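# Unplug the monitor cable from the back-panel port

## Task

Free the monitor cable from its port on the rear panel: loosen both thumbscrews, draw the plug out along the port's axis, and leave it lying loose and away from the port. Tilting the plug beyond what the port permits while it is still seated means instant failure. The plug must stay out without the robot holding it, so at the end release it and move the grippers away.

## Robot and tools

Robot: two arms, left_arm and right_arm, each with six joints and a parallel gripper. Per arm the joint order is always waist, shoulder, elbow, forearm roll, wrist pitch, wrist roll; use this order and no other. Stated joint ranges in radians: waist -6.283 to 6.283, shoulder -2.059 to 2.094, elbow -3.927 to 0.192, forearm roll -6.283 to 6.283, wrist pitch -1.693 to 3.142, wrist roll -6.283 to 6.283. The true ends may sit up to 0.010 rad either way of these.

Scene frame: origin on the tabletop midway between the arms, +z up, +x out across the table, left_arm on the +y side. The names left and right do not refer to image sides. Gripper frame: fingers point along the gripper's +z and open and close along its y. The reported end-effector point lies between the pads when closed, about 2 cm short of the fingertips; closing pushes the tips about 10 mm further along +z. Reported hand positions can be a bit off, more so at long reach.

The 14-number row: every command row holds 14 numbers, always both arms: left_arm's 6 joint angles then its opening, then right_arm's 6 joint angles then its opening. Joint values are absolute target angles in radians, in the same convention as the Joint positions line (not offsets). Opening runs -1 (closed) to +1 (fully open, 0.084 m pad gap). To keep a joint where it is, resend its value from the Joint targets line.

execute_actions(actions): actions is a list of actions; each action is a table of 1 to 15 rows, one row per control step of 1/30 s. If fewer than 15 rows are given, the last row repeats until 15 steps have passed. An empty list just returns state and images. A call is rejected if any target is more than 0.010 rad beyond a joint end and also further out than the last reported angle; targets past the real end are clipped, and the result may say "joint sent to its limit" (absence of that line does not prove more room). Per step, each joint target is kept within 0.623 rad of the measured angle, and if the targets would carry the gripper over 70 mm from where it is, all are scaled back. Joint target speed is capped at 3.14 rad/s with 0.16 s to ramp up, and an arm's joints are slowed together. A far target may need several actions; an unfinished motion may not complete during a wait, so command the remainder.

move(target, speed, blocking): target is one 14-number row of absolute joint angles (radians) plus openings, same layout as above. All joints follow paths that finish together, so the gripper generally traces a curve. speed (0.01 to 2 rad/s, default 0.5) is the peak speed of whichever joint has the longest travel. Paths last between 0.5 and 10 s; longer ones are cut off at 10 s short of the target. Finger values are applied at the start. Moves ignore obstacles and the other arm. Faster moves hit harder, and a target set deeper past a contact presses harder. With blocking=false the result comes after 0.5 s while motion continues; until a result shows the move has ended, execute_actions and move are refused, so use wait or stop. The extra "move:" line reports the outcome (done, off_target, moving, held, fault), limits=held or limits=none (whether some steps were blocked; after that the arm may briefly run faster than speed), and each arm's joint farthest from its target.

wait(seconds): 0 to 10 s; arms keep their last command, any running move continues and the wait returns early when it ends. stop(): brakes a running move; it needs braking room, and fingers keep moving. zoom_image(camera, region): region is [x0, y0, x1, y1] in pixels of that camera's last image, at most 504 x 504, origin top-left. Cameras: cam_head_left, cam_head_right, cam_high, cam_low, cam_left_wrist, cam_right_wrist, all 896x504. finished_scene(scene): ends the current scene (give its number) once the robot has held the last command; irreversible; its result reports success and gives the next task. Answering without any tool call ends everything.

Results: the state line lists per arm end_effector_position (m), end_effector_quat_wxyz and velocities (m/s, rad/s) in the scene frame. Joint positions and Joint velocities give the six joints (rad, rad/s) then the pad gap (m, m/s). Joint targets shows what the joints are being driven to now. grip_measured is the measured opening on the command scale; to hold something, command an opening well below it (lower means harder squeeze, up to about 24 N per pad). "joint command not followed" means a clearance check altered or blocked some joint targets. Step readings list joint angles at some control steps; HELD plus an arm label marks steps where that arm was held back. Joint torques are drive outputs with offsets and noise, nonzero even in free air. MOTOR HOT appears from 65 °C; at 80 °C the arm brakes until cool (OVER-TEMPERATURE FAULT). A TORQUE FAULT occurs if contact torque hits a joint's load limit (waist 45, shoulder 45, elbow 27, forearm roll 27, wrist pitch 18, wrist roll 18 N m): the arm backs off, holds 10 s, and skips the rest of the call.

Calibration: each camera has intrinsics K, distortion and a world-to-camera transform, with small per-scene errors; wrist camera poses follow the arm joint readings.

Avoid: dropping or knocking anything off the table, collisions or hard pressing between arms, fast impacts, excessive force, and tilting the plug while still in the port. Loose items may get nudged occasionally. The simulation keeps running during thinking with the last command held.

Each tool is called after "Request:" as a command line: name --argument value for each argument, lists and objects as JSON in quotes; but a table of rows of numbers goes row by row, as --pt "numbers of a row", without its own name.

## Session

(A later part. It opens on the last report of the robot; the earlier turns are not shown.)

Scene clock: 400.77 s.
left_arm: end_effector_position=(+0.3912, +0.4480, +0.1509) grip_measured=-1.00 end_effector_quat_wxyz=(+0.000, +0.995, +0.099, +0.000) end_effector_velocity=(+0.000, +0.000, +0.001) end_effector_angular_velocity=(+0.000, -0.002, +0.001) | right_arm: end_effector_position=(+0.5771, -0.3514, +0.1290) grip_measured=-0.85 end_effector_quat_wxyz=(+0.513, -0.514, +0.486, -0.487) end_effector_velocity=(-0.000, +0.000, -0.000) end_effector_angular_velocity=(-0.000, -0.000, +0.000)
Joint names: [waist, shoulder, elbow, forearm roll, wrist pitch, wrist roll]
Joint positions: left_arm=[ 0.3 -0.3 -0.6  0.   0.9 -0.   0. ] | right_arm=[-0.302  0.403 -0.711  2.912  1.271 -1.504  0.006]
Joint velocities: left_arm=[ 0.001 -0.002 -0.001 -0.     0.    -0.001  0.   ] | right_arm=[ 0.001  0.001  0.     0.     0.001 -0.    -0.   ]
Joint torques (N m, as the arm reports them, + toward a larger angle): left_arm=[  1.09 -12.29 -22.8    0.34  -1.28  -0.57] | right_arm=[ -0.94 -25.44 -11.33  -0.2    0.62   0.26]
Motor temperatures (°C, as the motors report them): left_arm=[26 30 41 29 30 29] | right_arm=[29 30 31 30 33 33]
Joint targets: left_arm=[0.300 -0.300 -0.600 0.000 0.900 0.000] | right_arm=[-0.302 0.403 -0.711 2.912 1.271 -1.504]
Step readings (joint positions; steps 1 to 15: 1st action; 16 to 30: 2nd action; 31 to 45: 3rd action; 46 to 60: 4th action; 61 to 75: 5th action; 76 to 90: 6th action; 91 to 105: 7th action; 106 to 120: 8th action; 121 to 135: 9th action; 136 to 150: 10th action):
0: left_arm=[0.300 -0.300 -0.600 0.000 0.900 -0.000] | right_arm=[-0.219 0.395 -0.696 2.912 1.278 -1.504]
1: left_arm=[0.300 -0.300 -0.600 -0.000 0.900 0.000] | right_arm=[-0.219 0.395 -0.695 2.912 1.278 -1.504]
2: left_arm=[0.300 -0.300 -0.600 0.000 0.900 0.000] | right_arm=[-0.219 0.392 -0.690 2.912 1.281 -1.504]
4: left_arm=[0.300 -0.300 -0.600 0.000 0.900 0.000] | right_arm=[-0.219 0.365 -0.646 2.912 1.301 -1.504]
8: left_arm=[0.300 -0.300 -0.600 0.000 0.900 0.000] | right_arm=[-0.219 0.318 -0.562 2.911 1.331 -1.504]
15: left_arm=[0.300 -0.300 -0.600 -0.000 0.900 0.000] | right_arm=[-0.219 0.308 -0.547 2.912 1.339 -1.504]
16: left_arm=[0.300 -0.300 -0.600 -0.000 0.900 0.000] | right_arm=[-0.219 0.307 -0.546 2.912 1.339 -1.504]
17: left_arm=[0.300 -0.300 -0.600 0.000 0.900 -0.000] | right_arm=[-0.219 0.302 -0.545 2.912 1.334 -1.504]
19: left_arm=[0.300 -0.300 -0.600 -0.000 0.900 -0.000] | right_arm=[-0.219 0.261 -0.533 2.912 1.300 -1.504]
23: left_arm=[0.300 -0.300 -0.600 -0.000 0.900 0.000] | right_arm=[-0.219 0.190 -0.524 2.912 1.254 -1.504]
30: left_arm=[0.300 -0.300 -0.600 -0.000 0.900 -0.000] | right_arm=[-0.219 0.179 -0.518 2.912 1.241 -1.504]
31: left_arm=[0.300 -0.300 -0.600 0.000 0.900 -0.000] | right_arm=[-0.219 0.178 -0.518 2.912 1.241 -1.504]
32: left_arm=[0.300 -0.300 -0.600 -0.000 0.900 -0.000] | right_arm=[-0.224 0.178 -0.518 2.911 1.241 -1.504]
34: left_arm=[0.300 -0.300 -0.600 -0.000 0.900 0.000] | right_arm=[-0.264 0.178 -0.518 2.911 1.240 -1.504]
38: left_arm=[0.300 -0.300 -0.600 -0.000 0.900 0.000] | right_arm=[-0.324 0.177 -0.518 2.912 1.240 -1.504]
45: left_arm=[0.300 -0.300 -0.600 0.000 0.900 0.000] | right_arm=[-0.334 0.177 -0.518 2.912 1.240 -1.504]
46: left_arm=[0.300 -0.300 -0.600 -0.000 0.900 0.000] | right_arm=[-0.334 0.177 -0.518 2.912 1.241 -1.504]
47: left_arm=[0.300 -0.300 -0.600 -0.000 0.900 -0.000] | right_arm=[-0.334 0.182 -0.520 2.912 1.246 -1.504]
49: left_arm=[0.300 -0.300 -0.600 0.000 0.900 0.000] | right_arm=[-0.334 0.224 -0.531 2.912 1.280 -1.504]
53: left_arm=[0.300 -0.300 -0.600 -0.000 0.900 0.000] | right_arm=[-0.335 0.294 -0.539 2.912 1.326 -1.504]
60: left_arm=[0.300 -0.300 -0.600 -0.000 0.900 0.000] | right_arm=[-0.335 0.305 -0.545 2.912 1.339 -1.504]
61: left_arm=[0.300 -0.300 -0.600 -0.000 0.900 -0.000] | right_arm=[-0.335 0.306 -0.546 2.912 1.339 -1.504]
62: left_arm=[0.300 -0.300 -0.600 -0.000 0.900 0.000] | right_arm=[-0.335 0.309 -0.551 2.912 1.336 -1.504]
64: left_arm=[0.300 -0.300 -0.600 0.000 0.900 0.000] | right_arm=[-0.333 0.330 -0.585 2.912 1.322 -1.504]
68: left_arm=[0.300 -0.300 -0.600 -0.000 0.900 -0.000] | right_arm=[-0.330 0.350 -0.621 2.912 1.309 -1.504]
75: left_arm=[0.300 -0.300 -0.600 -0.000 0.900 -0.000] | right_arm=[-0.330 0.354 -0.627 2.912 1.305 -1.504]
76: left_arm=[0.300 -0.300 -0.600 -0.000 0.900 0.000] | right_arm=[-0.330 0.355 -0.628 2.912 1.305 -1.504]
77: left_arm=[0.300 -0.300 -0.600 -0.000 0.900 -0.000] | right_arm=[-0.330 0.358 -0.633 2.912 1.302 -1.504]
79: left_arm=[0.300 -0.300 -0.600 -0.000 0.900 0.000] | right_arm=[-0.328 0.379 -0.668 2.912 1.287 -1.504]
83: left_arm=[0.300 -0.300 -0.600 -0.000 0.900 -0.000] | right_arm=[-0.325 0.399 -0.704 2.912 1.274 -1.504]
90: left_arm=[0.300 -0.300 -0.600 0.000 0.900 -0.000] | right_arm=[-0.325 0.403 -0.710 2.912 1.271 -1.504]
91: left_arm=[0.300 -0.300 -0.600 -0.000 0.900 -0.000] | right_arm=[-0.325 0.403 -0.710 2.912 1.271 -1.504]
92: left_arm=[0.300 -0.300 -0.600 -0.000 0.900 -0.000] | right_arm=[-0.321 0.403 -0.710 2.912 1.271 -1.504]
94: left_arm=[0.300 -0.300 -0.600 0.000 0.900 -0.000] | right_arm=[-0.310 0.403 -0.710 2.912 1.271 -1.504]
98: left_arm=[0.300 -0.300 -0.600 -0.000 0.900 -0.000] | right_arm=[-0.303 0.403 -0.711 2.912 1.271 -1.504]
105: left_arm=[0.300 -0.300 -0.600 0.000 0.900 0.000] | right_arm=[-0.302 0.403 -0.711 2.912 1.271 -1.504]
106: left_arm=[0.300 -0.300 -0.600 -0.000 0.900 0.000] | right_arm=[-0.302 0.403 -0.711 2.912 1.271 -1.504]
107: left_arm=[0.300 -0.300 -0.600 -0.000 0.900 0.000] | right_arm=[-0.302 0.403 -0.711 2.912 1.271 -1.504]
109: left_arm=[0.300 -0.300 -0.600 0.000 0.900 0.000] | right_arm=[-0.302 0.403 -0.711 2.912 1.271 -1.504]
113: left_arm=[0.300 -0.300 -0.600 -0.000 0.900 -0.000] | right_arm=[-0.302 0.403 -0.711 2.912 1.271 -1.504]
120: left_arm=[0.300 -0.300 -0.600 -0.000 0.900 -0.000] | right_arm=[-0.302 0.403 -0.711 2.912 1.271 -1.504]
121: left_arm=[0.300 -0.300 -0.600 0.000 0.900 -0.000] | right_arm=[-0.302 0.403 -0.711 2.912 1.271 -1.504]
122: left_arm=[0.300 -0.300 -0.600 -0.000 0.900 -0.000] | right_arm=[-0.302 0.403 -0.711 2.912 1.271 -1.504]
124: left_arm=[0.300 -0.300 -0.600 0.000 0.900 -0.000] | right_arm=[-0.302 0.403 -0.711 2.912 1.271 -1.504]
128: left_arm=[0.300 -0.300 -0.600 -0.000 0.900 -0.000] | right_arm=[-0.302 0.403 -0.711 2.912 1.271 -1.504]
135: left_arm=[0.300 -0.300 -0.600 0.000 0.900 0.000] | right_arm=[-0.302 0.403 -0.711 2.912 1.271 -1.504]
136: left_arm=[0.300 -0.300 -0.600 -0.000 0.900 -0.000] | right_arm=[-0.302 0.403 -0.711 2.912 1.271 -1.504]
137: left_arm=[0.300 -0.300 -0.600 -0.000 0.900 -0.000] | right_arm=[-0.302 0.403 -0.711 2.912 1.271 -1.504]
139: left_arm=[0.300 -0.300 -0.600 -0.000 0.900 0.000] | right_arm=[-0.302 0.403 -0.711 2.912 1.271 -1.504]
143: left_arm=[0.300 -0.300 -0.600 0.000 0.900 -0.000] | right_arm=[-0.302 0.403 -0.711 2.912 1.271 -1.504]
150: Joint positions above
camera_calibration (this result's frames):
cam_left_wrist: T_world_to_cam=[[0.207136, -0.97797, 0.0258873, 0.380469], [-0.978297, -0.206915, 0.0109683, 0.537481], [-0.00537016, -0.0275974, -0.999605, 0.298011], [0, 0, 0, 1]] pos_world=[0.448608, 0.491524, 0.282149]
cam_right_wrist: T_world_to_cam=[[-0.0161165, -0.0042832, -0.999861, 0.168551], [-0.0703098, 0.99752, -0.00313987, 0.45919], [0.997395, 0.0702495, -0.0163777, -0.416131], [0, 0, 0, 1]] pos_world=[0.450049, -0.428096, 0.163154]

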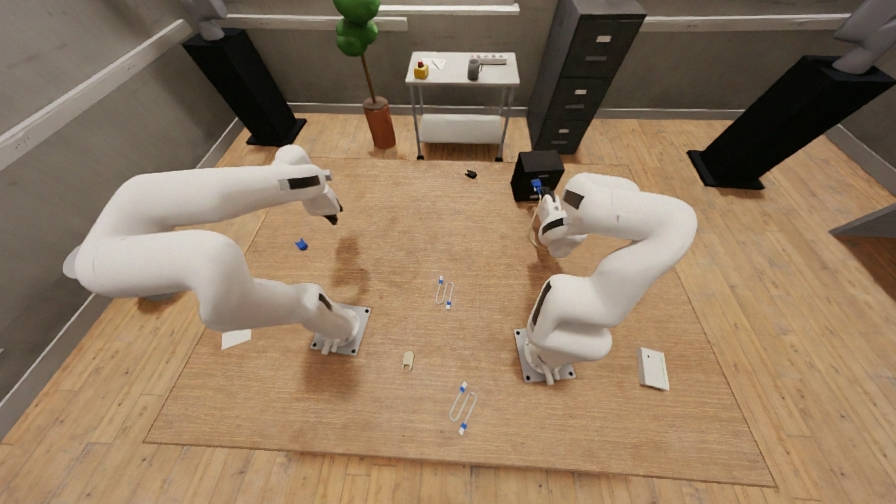

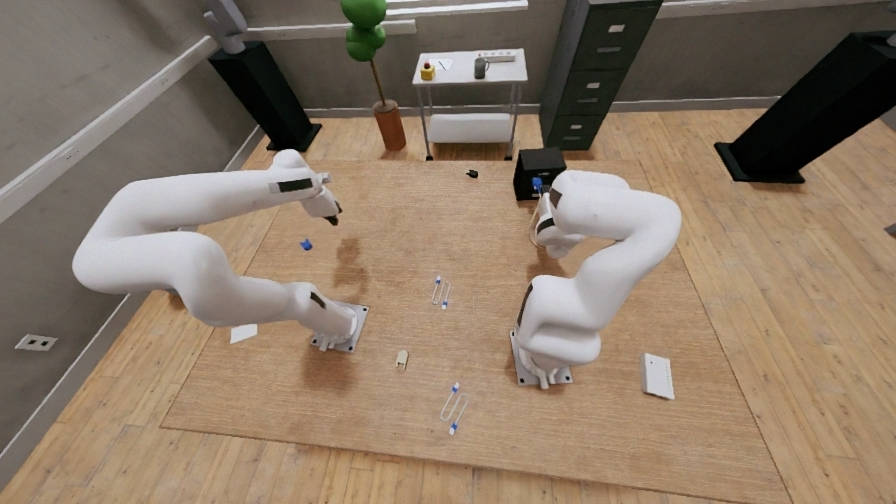

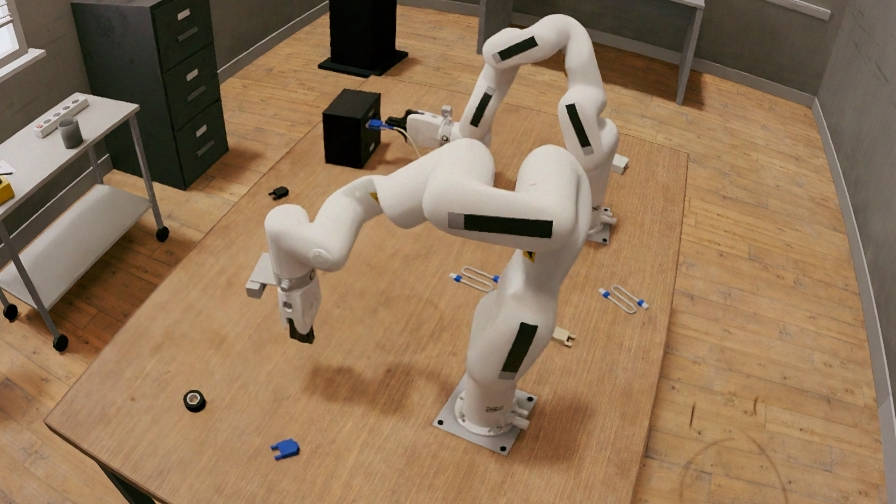

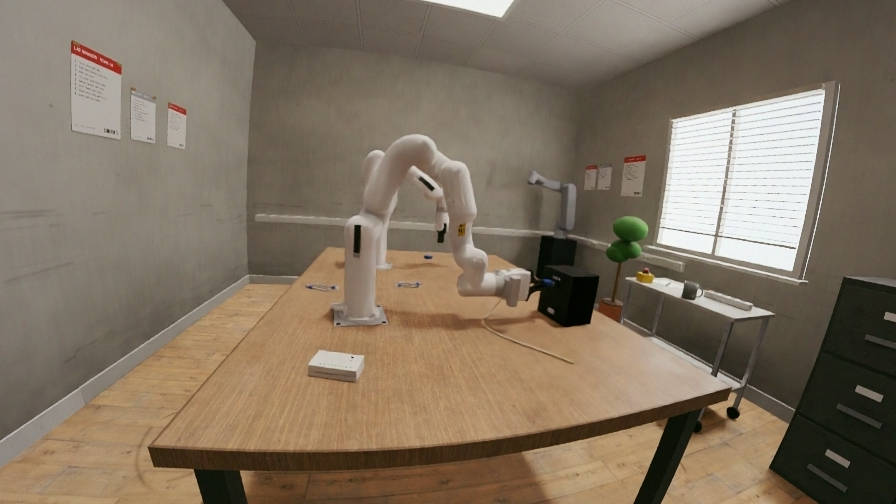

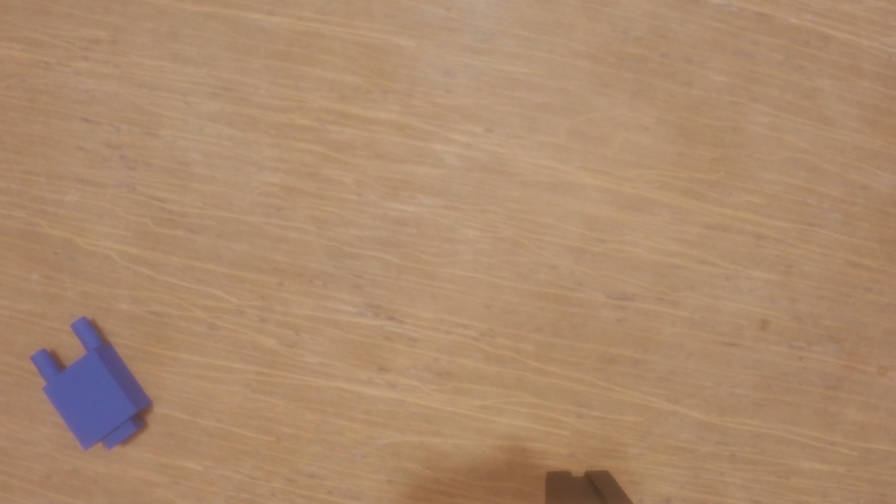

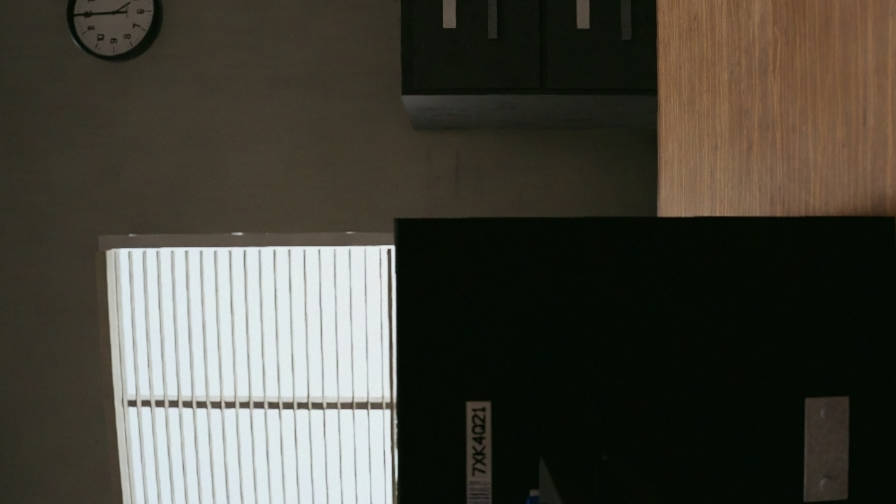

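Request:
execute_actions --actions '[[[0.3,-0.3,-0.6,0,0.9,0,-1,-0.301,0.4023,-0.7105,2.9116,1.2698,-1.504,-0.7]], [[0.3,-0.3,-0.6,0,0.9,0,-1,-0.2986,0.4246,-0.7151,2.9116,1.2875,-0.904,-0.7]],[[0.3,-0.3,-0.6,0,0.9,0,-1,-0.2986,0.4246,-0.7151,2.9116,1.2875,-0.904,-1]],[[0.3,-0.3,-0.6,0,0.9,0,-1,-0.301,0.4023,-0.7105,2.9116,1.2698,-1.504,-1]],[[0.3,-0.3,-0.6,0,0.9,0,-1,-0.2964,0.38,-0.7059,2.9116,1.2521,-2.104,-1]],[[0.3,-0.3,-0.6,0,0.9,0,-1,-0.2964,0.38,-0.7059,2.9116,1.2521,-2.104,-1]]]'

Request:
execute_actions --actions '[[[0.3,-0.3,-0.6,0,0.9,0,-1,-0.2964,0.38,-0.7059,2.9116,1.2521,-2.104,-0.7]],[[0.3,-0.3,-0.6,0,0.9,0,-1,-0.301,0.4023,-0.7105,2.9116,1.2698,-1.504,-0.7]], [[0.3,-0.3,-0.6,0,0.9,0,-1,-0.2986,0.4246,-0.7151,2.9116,1.2875,-0.904,-0.7]],[[0.3,-0.3,-0.6,0,0.9,0,-1,-0.2986,0.4246,-0.7151,2.9116,1.2875,-0.904,-1]],[[0.3,-0.3,-0.6,0,0.9,0,-1,-0.2986,0.4246,-0.7151,2.9116,1.2875,-0.904,-1]]]'

Scene clock: 422.43 s.
left_arm: end_effector_position=(+0.3912, +0.4480, +0.1509) grip_measured=-1.00 end_effector_quat_wxyz=(+0.000, +0.995, +0.099, +0.000) end_effector_velocity=(+0.000, -0.000, +0.000) end_effector_angular_velocity=(+0.000, -0.000, -0.001) | right_arm: end_effector_position=(+0.5771, -0.3486, +0.1357) grip_measured=-0.85 end_effector_quat_wxyz=(-0.346, +0.636, -0.310, +0.616) end_effector_velocity=(-0.000, -0.000, -0.000) end_effector_angular_velocity=(-0.001, +0.001, -0.001)
Joint names: [waist, shoulder, elbow, forearm roll, wrist pitch, wrist roll]
Joint positions: left_arm=[ 0.3 -0.3 -0.6  0.   0.9 -0.   0. ] | right_arm=[-0.296  0.38  -0.706  2.912  1.252 -2.104  0.006]
Joint velocities: left_arm=[-0.    -0.    -0.     0.001  0.     0.     0.   ] | right_arm=[-0.     0.    -0.     0.001 -0.001 -0.001 -0.   ]
Joint torques (N m, as the arm reports them, + toward a larger angle): left_arm=[  0.85 -11.72 -23.4   -0.21  -1.61  -0.71] | right_arm=[  0.82 -26.19 -13.93  -0.29   1.24   0.23]
Motor temperatures (°C, as the motors report them): left_arm=[26 30 41 29 30 29] | right_arm=[29 30 31 30 33 33]
Joint targets: left_arm=[0.300 -0.300 -0.600 0.000 0.900 0.000] | right_arm=[-0.296 0.380 -0.706 2.912 1.252 -2.104]
Step readings (joint positions; steps 1 to 15: 1st action; 16 to 30: 2nd action; 31 to 45: 3rd action; 46 to 60: 4th action; 61 to 75: 5th action; 76 to 90: 6th action):
0: left_arm=[0.300 -0.300 -0.600 -0.000 0.900 0.000] | right_arm=[-0.302 0.403 -0.711 2.912 1.271 -1.504]
1: left_arm=[0.300 -0.300 -0.600 -0.000 0.900 -0.000] | right_arm=[-0.302 0.403 -0.711 2.912 1.271 -1.504]
2: left_arm=[0.300 -0.300 -0.600 0.000 0.900 -0.000] | right_arm=[-0.302 0.404 -0.711 2.911 1.269 -1.504]
4: left_arm=[0.300 -0.300 -0.600 -0.000 0.900 -0.000] | right_arm=[-0.301 0.404 -0.710 2.911 1.268 -1.504]
8: left_arm=[0.300 -0.300 -0.600 0.000 0.900 0.000] | right_arm=[-0.301 0.404 -0.710 2.911 1.268 -1.504]
15: left_arm=[0.300 -0.300 -0.600 0.000 0.900 0.000] | right_arm=[-0.301 0.403 -0.710 2.912 1.270 -1.504]
16: left_arm=[0.300 -0.300 -0.600 -0.000 0.900 0.000] | right_arm=[-0.301 0.403 -0.710 2.912 1.270 -1.503]
17: left_arm=[0.300 -0.300 -0.600 0.000 0.900 0.000] | right_arm=[-0.301 0.403 -0.710 2.912 1.270 -1.497]
19: left_arm=[0.300 -0.300 -0.600 0.000 0.900 -0.000] | right_arm=[-0.301 0.404 -0.711 2.912 1.271 -1.446]
23: left_arm=[0.300 -0.300 -0.600 0.000 0.900 0.000] | right_arm=[-0.300 0.415 -0.713 2.912 1.279 -1.172]
30: left_arm=[0.300 -0.300 -0.600 -0.000 0.900 -0.000] | right_arm=[-0.299 0.424 -0.715 2.912 1.287 -0.924]
31: left_arm=[0.300 -0.300 -0.600 -0.000 0.900 -0.000] | right_arm=[-0.299 0.424 -0.715 2.912 1.287 -0.918]
32: left_arm=[0.300 -0.300 -0.600 -0.000 0.900 -0.000] | right_arm=[-0.299 0.424 -0.715 2.912 1.287 -0.914]
34: left_arm=[0.300 -0.300 -0.600 0.000 0.900 0.000] | right_arm=[-0.299 0.424 -0.715 2.912 1.287 -0.909]
38: left_arm=[0.300 -0.300 -0.600 -0.000 0.900 0.000] | right_arm=[-0.299 0.425 -0.715 2.912 1.287 -0.905]
45: left_arm=[0.300 -0.300 -0.600 0.000 0.900 -0.000] | right_arm=[-0.299 0.425 -0.715 2.912 1.287 -0.904]
46: left_arm=[0.300 -0.300 -0.600 0.000 0.900 0.000] | right_arm=[-0.299 0.425 -0.715 2.912 1.287 -0.905]
47: left_arm=[0.300 -0.300 -0.600 0.000 0.900 0.000] | right_arm=[-0.299 0.424 -0.715 2.912 1.287 -0.911]
49: left_arm=[0.300 -0.300 -0.600 0.000 0.900 0.000] | right_arm=[-0.299 0.423 -0.715 2.912 1.286 -0.962]
53: left_arm=[0.300 -0.300 -0.600 0.000 0.900 -0.000] | right_arm=[-0.301 0.412 -0.713 2.912 1.278 -1.236]
60: left_arm=[0.300 -0.300 -0.600 -0.000 0.900 -0.000] | right_arm=[-0.301 0.403 -0.711 2.912 1.271 -1.484]
61: left_arm=[0.300 -0.300 -0.600 -0.000 0.900 -0.000] | right_arm=[-0.301 0.402 -0.711 2.912 1.271 -1.491]
62: left_arm=[0.300 -0.300 -0.600 0.000 0.900 0.000] | right_arm=[-0.301 0.402 -0.711 2.912 1.270 -1.502]
64: left_arm=[0.300 -0.300 -0.600 0.000 0.900 0.000] | right_arm=[-0.301 0.400 -0.710 2.912 1.269 -1.557]
68: left_arm=[0.300 -0.300 -0.600 -0.000 0.900 0.000] | right_arm=[-0.299 0.390 -0.708 2.912 1.261 -1.834]
75: left_arm=[0.300 -0.300 -0.600 -0.000 0.900 -0.000] | right_arm=[-0.296 0.380 -0.706 2.911 1.253 -2.084]
76: left_arm=[0.300 -0.300 -0.600 0.000 0.900 -0.000] | right_arm=[-0.296 0.380 -0.706 2.911 1.253 -2.090]
77: left_arm=[0.300 -0.300 -0.600 0.000 0.900 -0.000] | right_arm=[-0.296 0.380 -0.706 2.911 1.253 -2.094]
79: left_arm=[0.300 -0.300 -0.600 -0.000 0.900 0.000] | right_arm=[-0.296 0.380 -0.706 2.911 1.253 -2.099]
83: left_arm=[0.300 -0.300 -0.600 0.000 0.900 0.000] | right_arm=[-0.296 0.380 -0.706 2.911 1.252 -2.103]
90: Joint positions above
camera_calibration (this result's frames):
cam_left_wrist: T_world_to_cam=[[0.207136, -0.97797, 0.0258873, 0.380469], [-0.978298, -0.206915, 0.0109681, 0.537481], [-0.00536999, -0.0275973, -0.999605, 0.298011], [0, 0, 0, 1]] pos_world=[0.448608, 0.491524, 0.282149]
cam_right_wrist: T_world_to_cam=[[0.0164355, -0.570553, -0.821096, -0.0651209], [-0.0648745, 0.818868, -0.570304, 0.467971], [0.997758, 0.0626414, -0.0235558, -0.418177], [0, 0, 0, 1]] pos_world=[0.448669, -0.394166, 0.203565]

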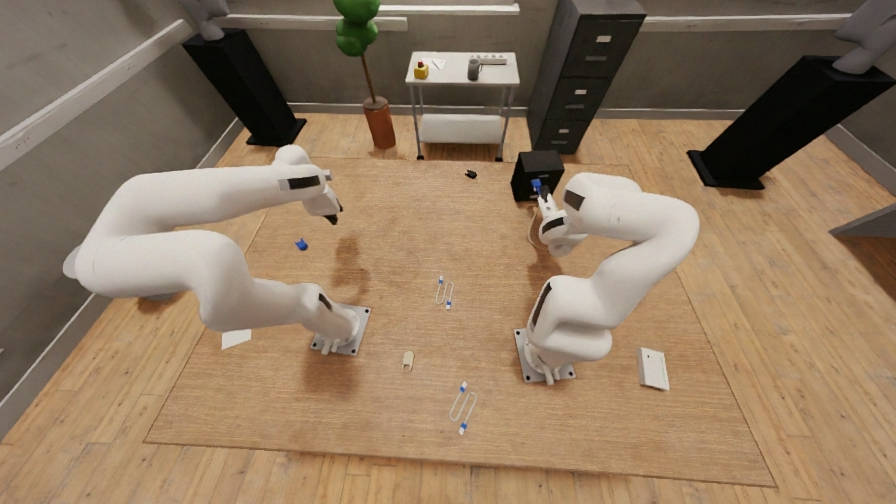

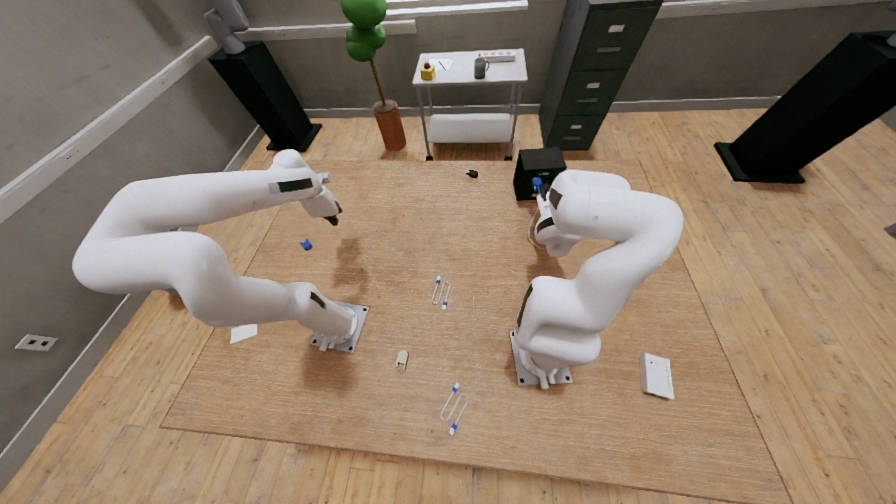

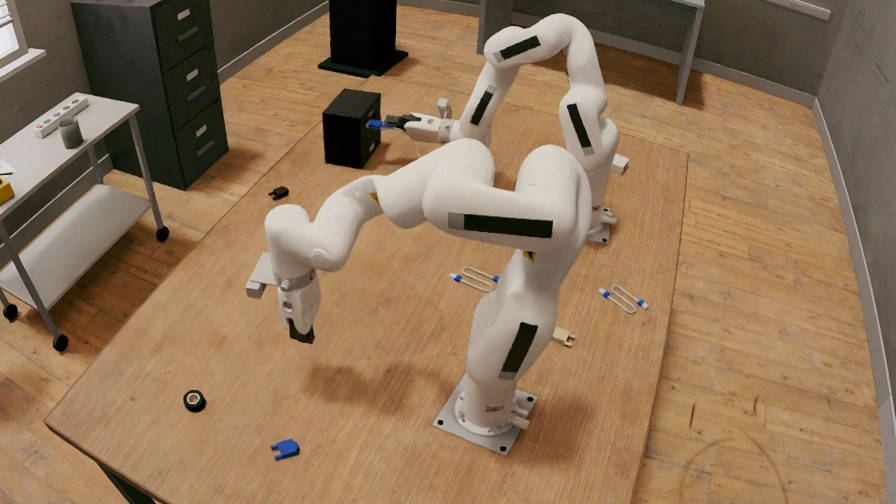

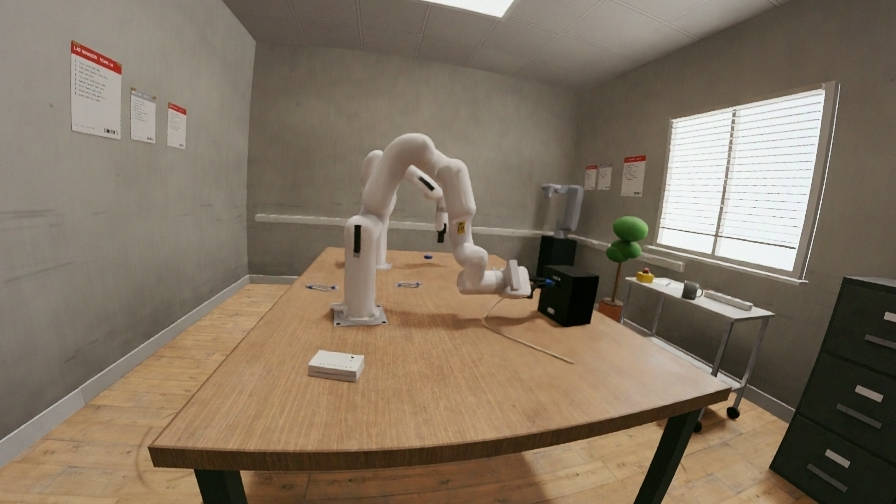

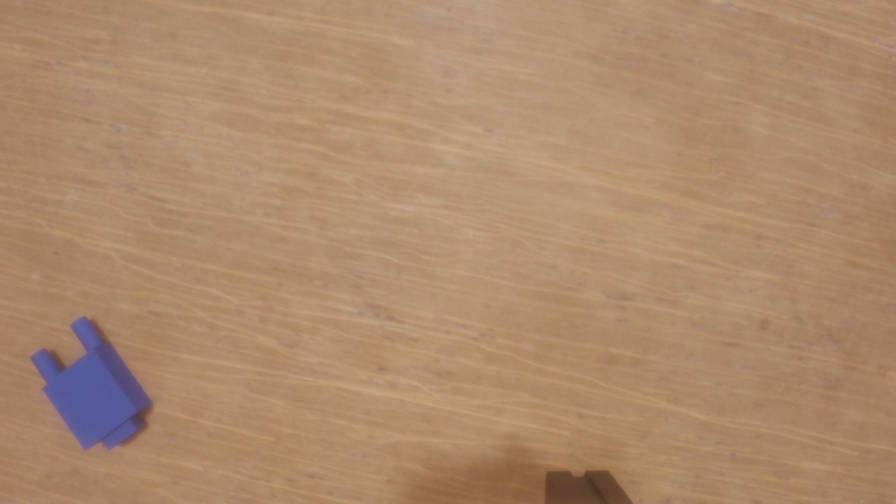

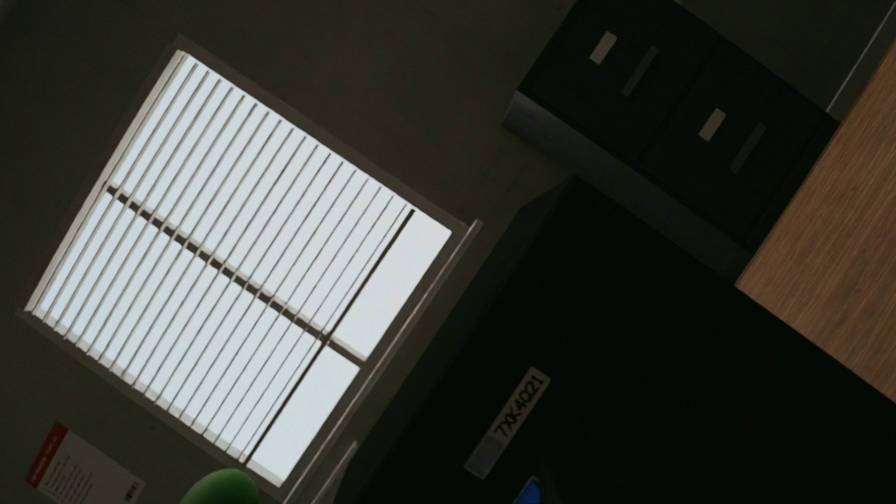

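Scene clock: 424.93 s.
left_arm: end_effector_position=(+0.3912, +0.4480, +0.1509) grip_measured=-1.00 end_effector_quat_wxyz=(+0.000, +0.995, +0.099, +0.000) end_effector_velocity=(-0.000, -0.000, -0.000) end_effector_angular_velocity=(-0.000, +0.001, -0.001) | right_arm: end_effector_position=(+0.5770, -0.3488, +0.1224) grip_measured=-0.85 end_effector_quat_wxyz=(+0.635, -0.348, +0.616, -0.311) end_effector_velocity=(+0.000, +0.001, +0.000) end_effector_angular_velocity=(+0.001, -0.001, +0.001)
Joint names: [waist, shoulder, elbow, forearm roll, wrist pitch, wrist roll]
Joint positions: left_arm=[ 0.3 -0.3 -0.6 -0.   0.9 -0.   0. ] | right_arm=[-0.299  0.425 -0.715  2.912  1.287 -0.904  0.006]
Joint velocities: left_arm=[-0.001  0.    -0.    -0.     0.001  0.     0.   ] | right_arm=[ 0.001 -0.    -0.    -0.     0.     0.001 -0.   ]
Joint torques (N m, as the arm reports them, + toward a larger angle): left_arm=[  1.   -11.11 -23.52  -0.2   -1.21  -0.83] | right_arm=[ -0.27 -29.64 -12.71  -0.38   1.73   0.18]
Motor temperatures (°C, as the motors report them): left_arm=[26 30 41 29 30 29] | right_arm=[29 30 31 30 33 33]
Joint targets: left_arm=[0.300 -0.300 -0.600 0.000 0.900 0.000] | right_arm=[-0.299 0.425 -0.715 2.912 1.287 -0.904]
Step readings (joint positions; steps 1 to 15: 1st action; 16 to 30: 2nd action; 31 to 45: 3rd action; 46 to 60: 4th action; 61 to 75: 5th action):
0: left_arm=[0.300 -0.300 -0.600 0.000 0.900 -0.000] | right_arm=[-0.296 0.380 -0.706 2.912 1.252 -2.104]
1: left_arm=[0.300 -0.300 -0.600 -0.000 0.900 -0.000] | right_arm=[-0.296 0.380 -0.706 2.911 1.252 -2.104]
2: left_arm=[0.300 -0.300 -0.600 -0.000 0.900 -0.000] | right_arm=[-0.296 0.380 -0.707 2.911 1.252 -2.104]
4: left_arm=[0.300 -0.300 -0.600 -0.000 0.900 0.000] | right_arm=[-0.295 0.381 -0.708 2.911 1.251 -2.104]
8: left_arm=[0.300 -0.300 -0.600 -0.000 0.900 -0.000] | right_arm=[-0.296 0.381 -0.707 2.911 1.252 -2.104]
15: left_arm=[0.300 -0.300 -0.600 0.000 0.900 -0.000] | right_arm=[-0.296 0.380 -0.706 2.912 1.252 -2.104]
16: left_arm=[0.300 -0.300 -0.600 -0.000 0.900 -0.000] | right_arm=[-0.296 0.380 -0.706 2.912 1.252 -2.103]
17: left_arm=[0.300 -0.300 -0.600 -0.000 0.900 0.000] | right_arm=[-0.296 0.380 -0.706 2.912 1.252 -2.097]
19: left_arm=[0.300 -0.300 -0.600 0.000 0.900 -0.000] | right_arm=[-0.297 0.382 -0.706 2.912 1.254 -2.046]
23: left_arm=[0.300 -0.300 -0.600 -0.000 0.900 0.000] | right_arm=[-0.299 0.392 -0.708 2.912 1.262 -1.772]
30: left_arm=[0.300 -0.300 -0.600 -0.000 0.900 -0.000] | right_arm=[-0.301 0.402 -0.710 2.912 1.269 -1.524]
31: left_arm=[0.300 -0.300 -0.600 -0.000 0.900 -0.000] | right_arm=[-0.301 0.402 -0.710 2.912 1.269 -1.517]
32: left_arm=[0.300 -0.300 -0.600 -0.000 0.900 -0.000] | right_arm=[-0.301 0.402 -0.710 2.912 1.270 -1.506]
34: left_arm=[0.300 -0.300 -0.600 -0.000 0.900 0.000] | right_arm=[-0.301 0.404 -0.711 2.912 1.271 -1.451]
38: left_arm=[0.300 -0.300 -0.600 0.000 0.900 0.000] | right_arm=[-0.300 0.415 -0.713 2.912 1.279 -1.174]
45: left_arm=[0.300 -0.300 -0.600 -0.000 0.900 -0.000] | right_arm=[-0.299 0.424 -0.715 2.912 1.287 -0.924]
46: left_arm=[0.300 -0.300 -0.600 -0.000 0.900 -0.000] | right_arm=[-0.299 0.424 -0.715 2.912 1.287 -0.918]
47: left_arm=[0.300 -0.300 -0.600 -0.000 0.900 -0.000] | right_arm=[-0.299 0.424 -0.715 2.912 1.287 -0.914]
49: left_arm=[0.300 -0.300 -0.600 0.000 0.900 -0.000] | right_arm=[-0.299 0.424 -0.715 2.912 1.287 -0.909]
53: left_arm=[0.300 -0.300 -0.600 0.000 0.900 -0.000] | right_arm=[-0.299 0.424 -0.715 2.912 1.287 -0.905]
60: left_arm=[0.300 -0.300 -0.600 -0.000 0.900 -0.000] | right_arm=[-0.299 0.425 -0.715 2.912 1.287 -0.904]
61: left_arm=[0.300 -0.300 -0.600 -0.000 0.900 -0.000] | right_arm=[-0.299 0.425 -0.715 2.912 1.287 -0.904]
62: left_arm=[0.300 -0.300 -0.600 0.000 0.900 0.000] | right_arm=[-0.299 0.425 -0.715 2.912 1.287 -0.904]
64: left_arm=[0.300 -0.300 -0.600 0.000 0.900 -0.000] | right_arm=[-0.299 0.425 -0.715 2.912 1.287 -0.904]
68: left_arm=[0.300 -0.300 -0.600 0.000 0.900 -0.000] | right_arm=[-0.299 0.425 -0.715 2.912 1.287 -0.904]
75: Joint positions above
camera_calibration (this result's frames):
cam_left_wrist: T_world_to_cam=[[0.207136, -0.97797, 0.0258874, 0.380469], [-0.978298, -0.206915, 0.0109682, 0.537481], [-0.00537005, -0.0275975, -0.999605, 0.298011], [0, 0, 0, 1]] pos_world=[0.448608, 0.491524, 0.282149]
cam_right_wrist: T_world_to_cam=[[-0.0494922, 0.56293, -0.825022, 0.357693], [-0.0644726, 0.82251, 0.565084, 0.322674], [0.996691, 0.0811585, -0.00441425, -0.413664], [0, 0, 0, 1]] pos_world=[0.450802, -0.433186, 0.110941]

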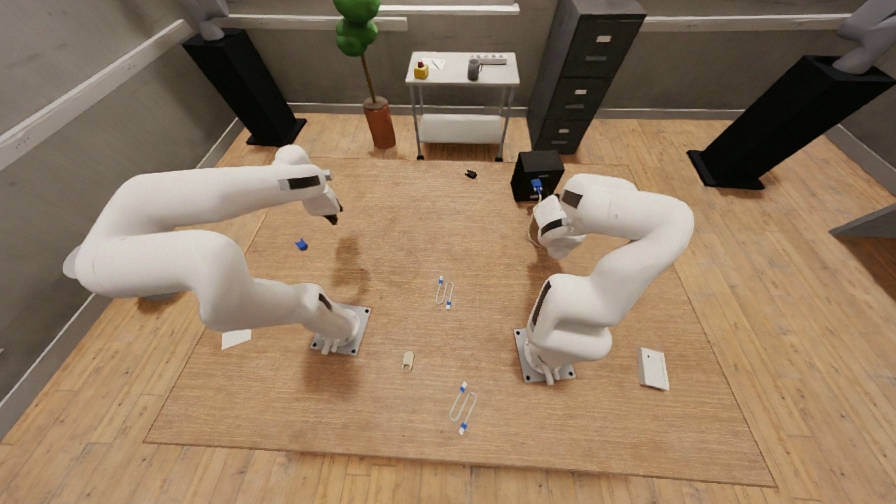

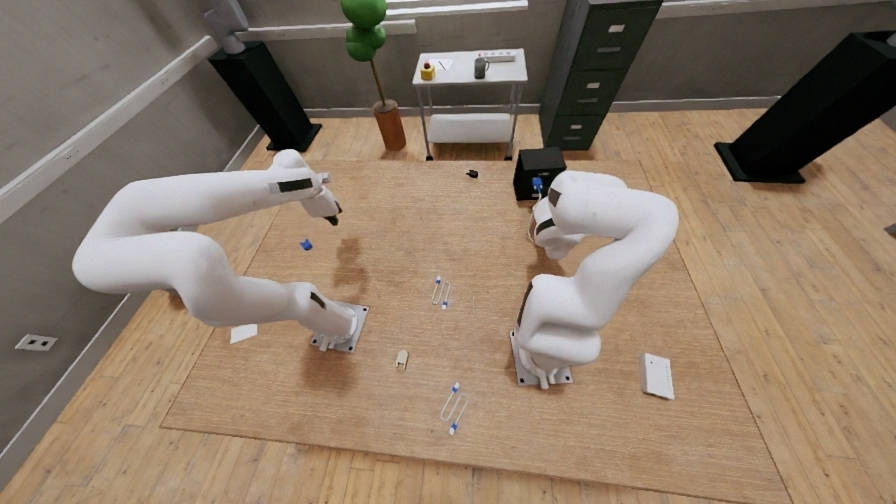

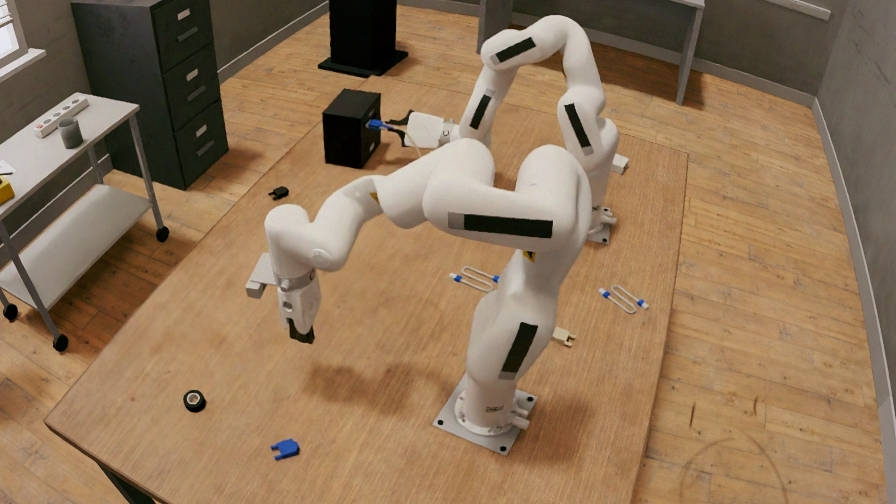

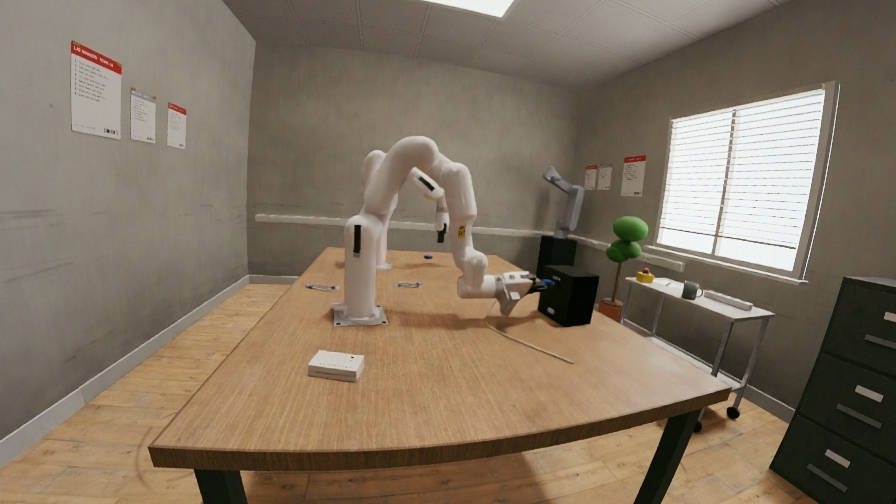

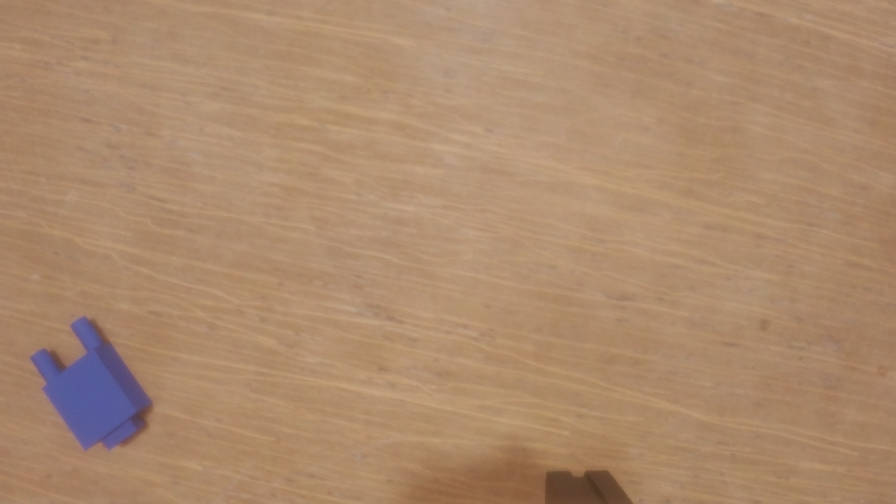

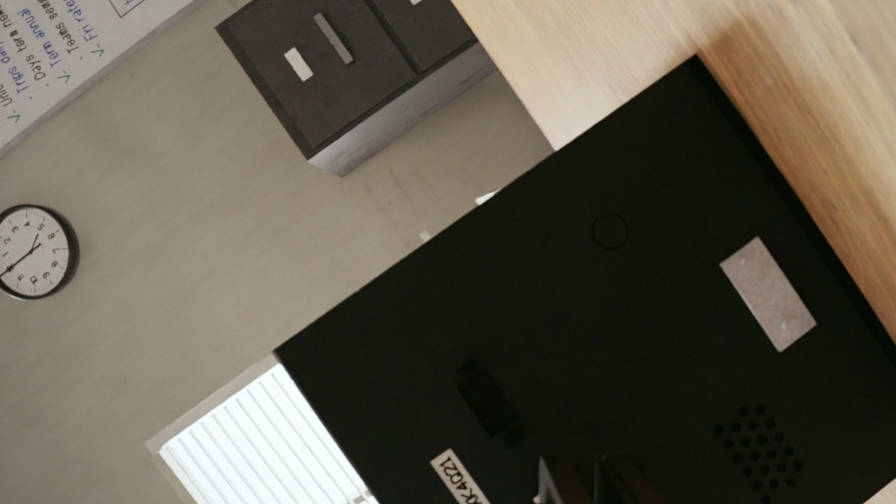

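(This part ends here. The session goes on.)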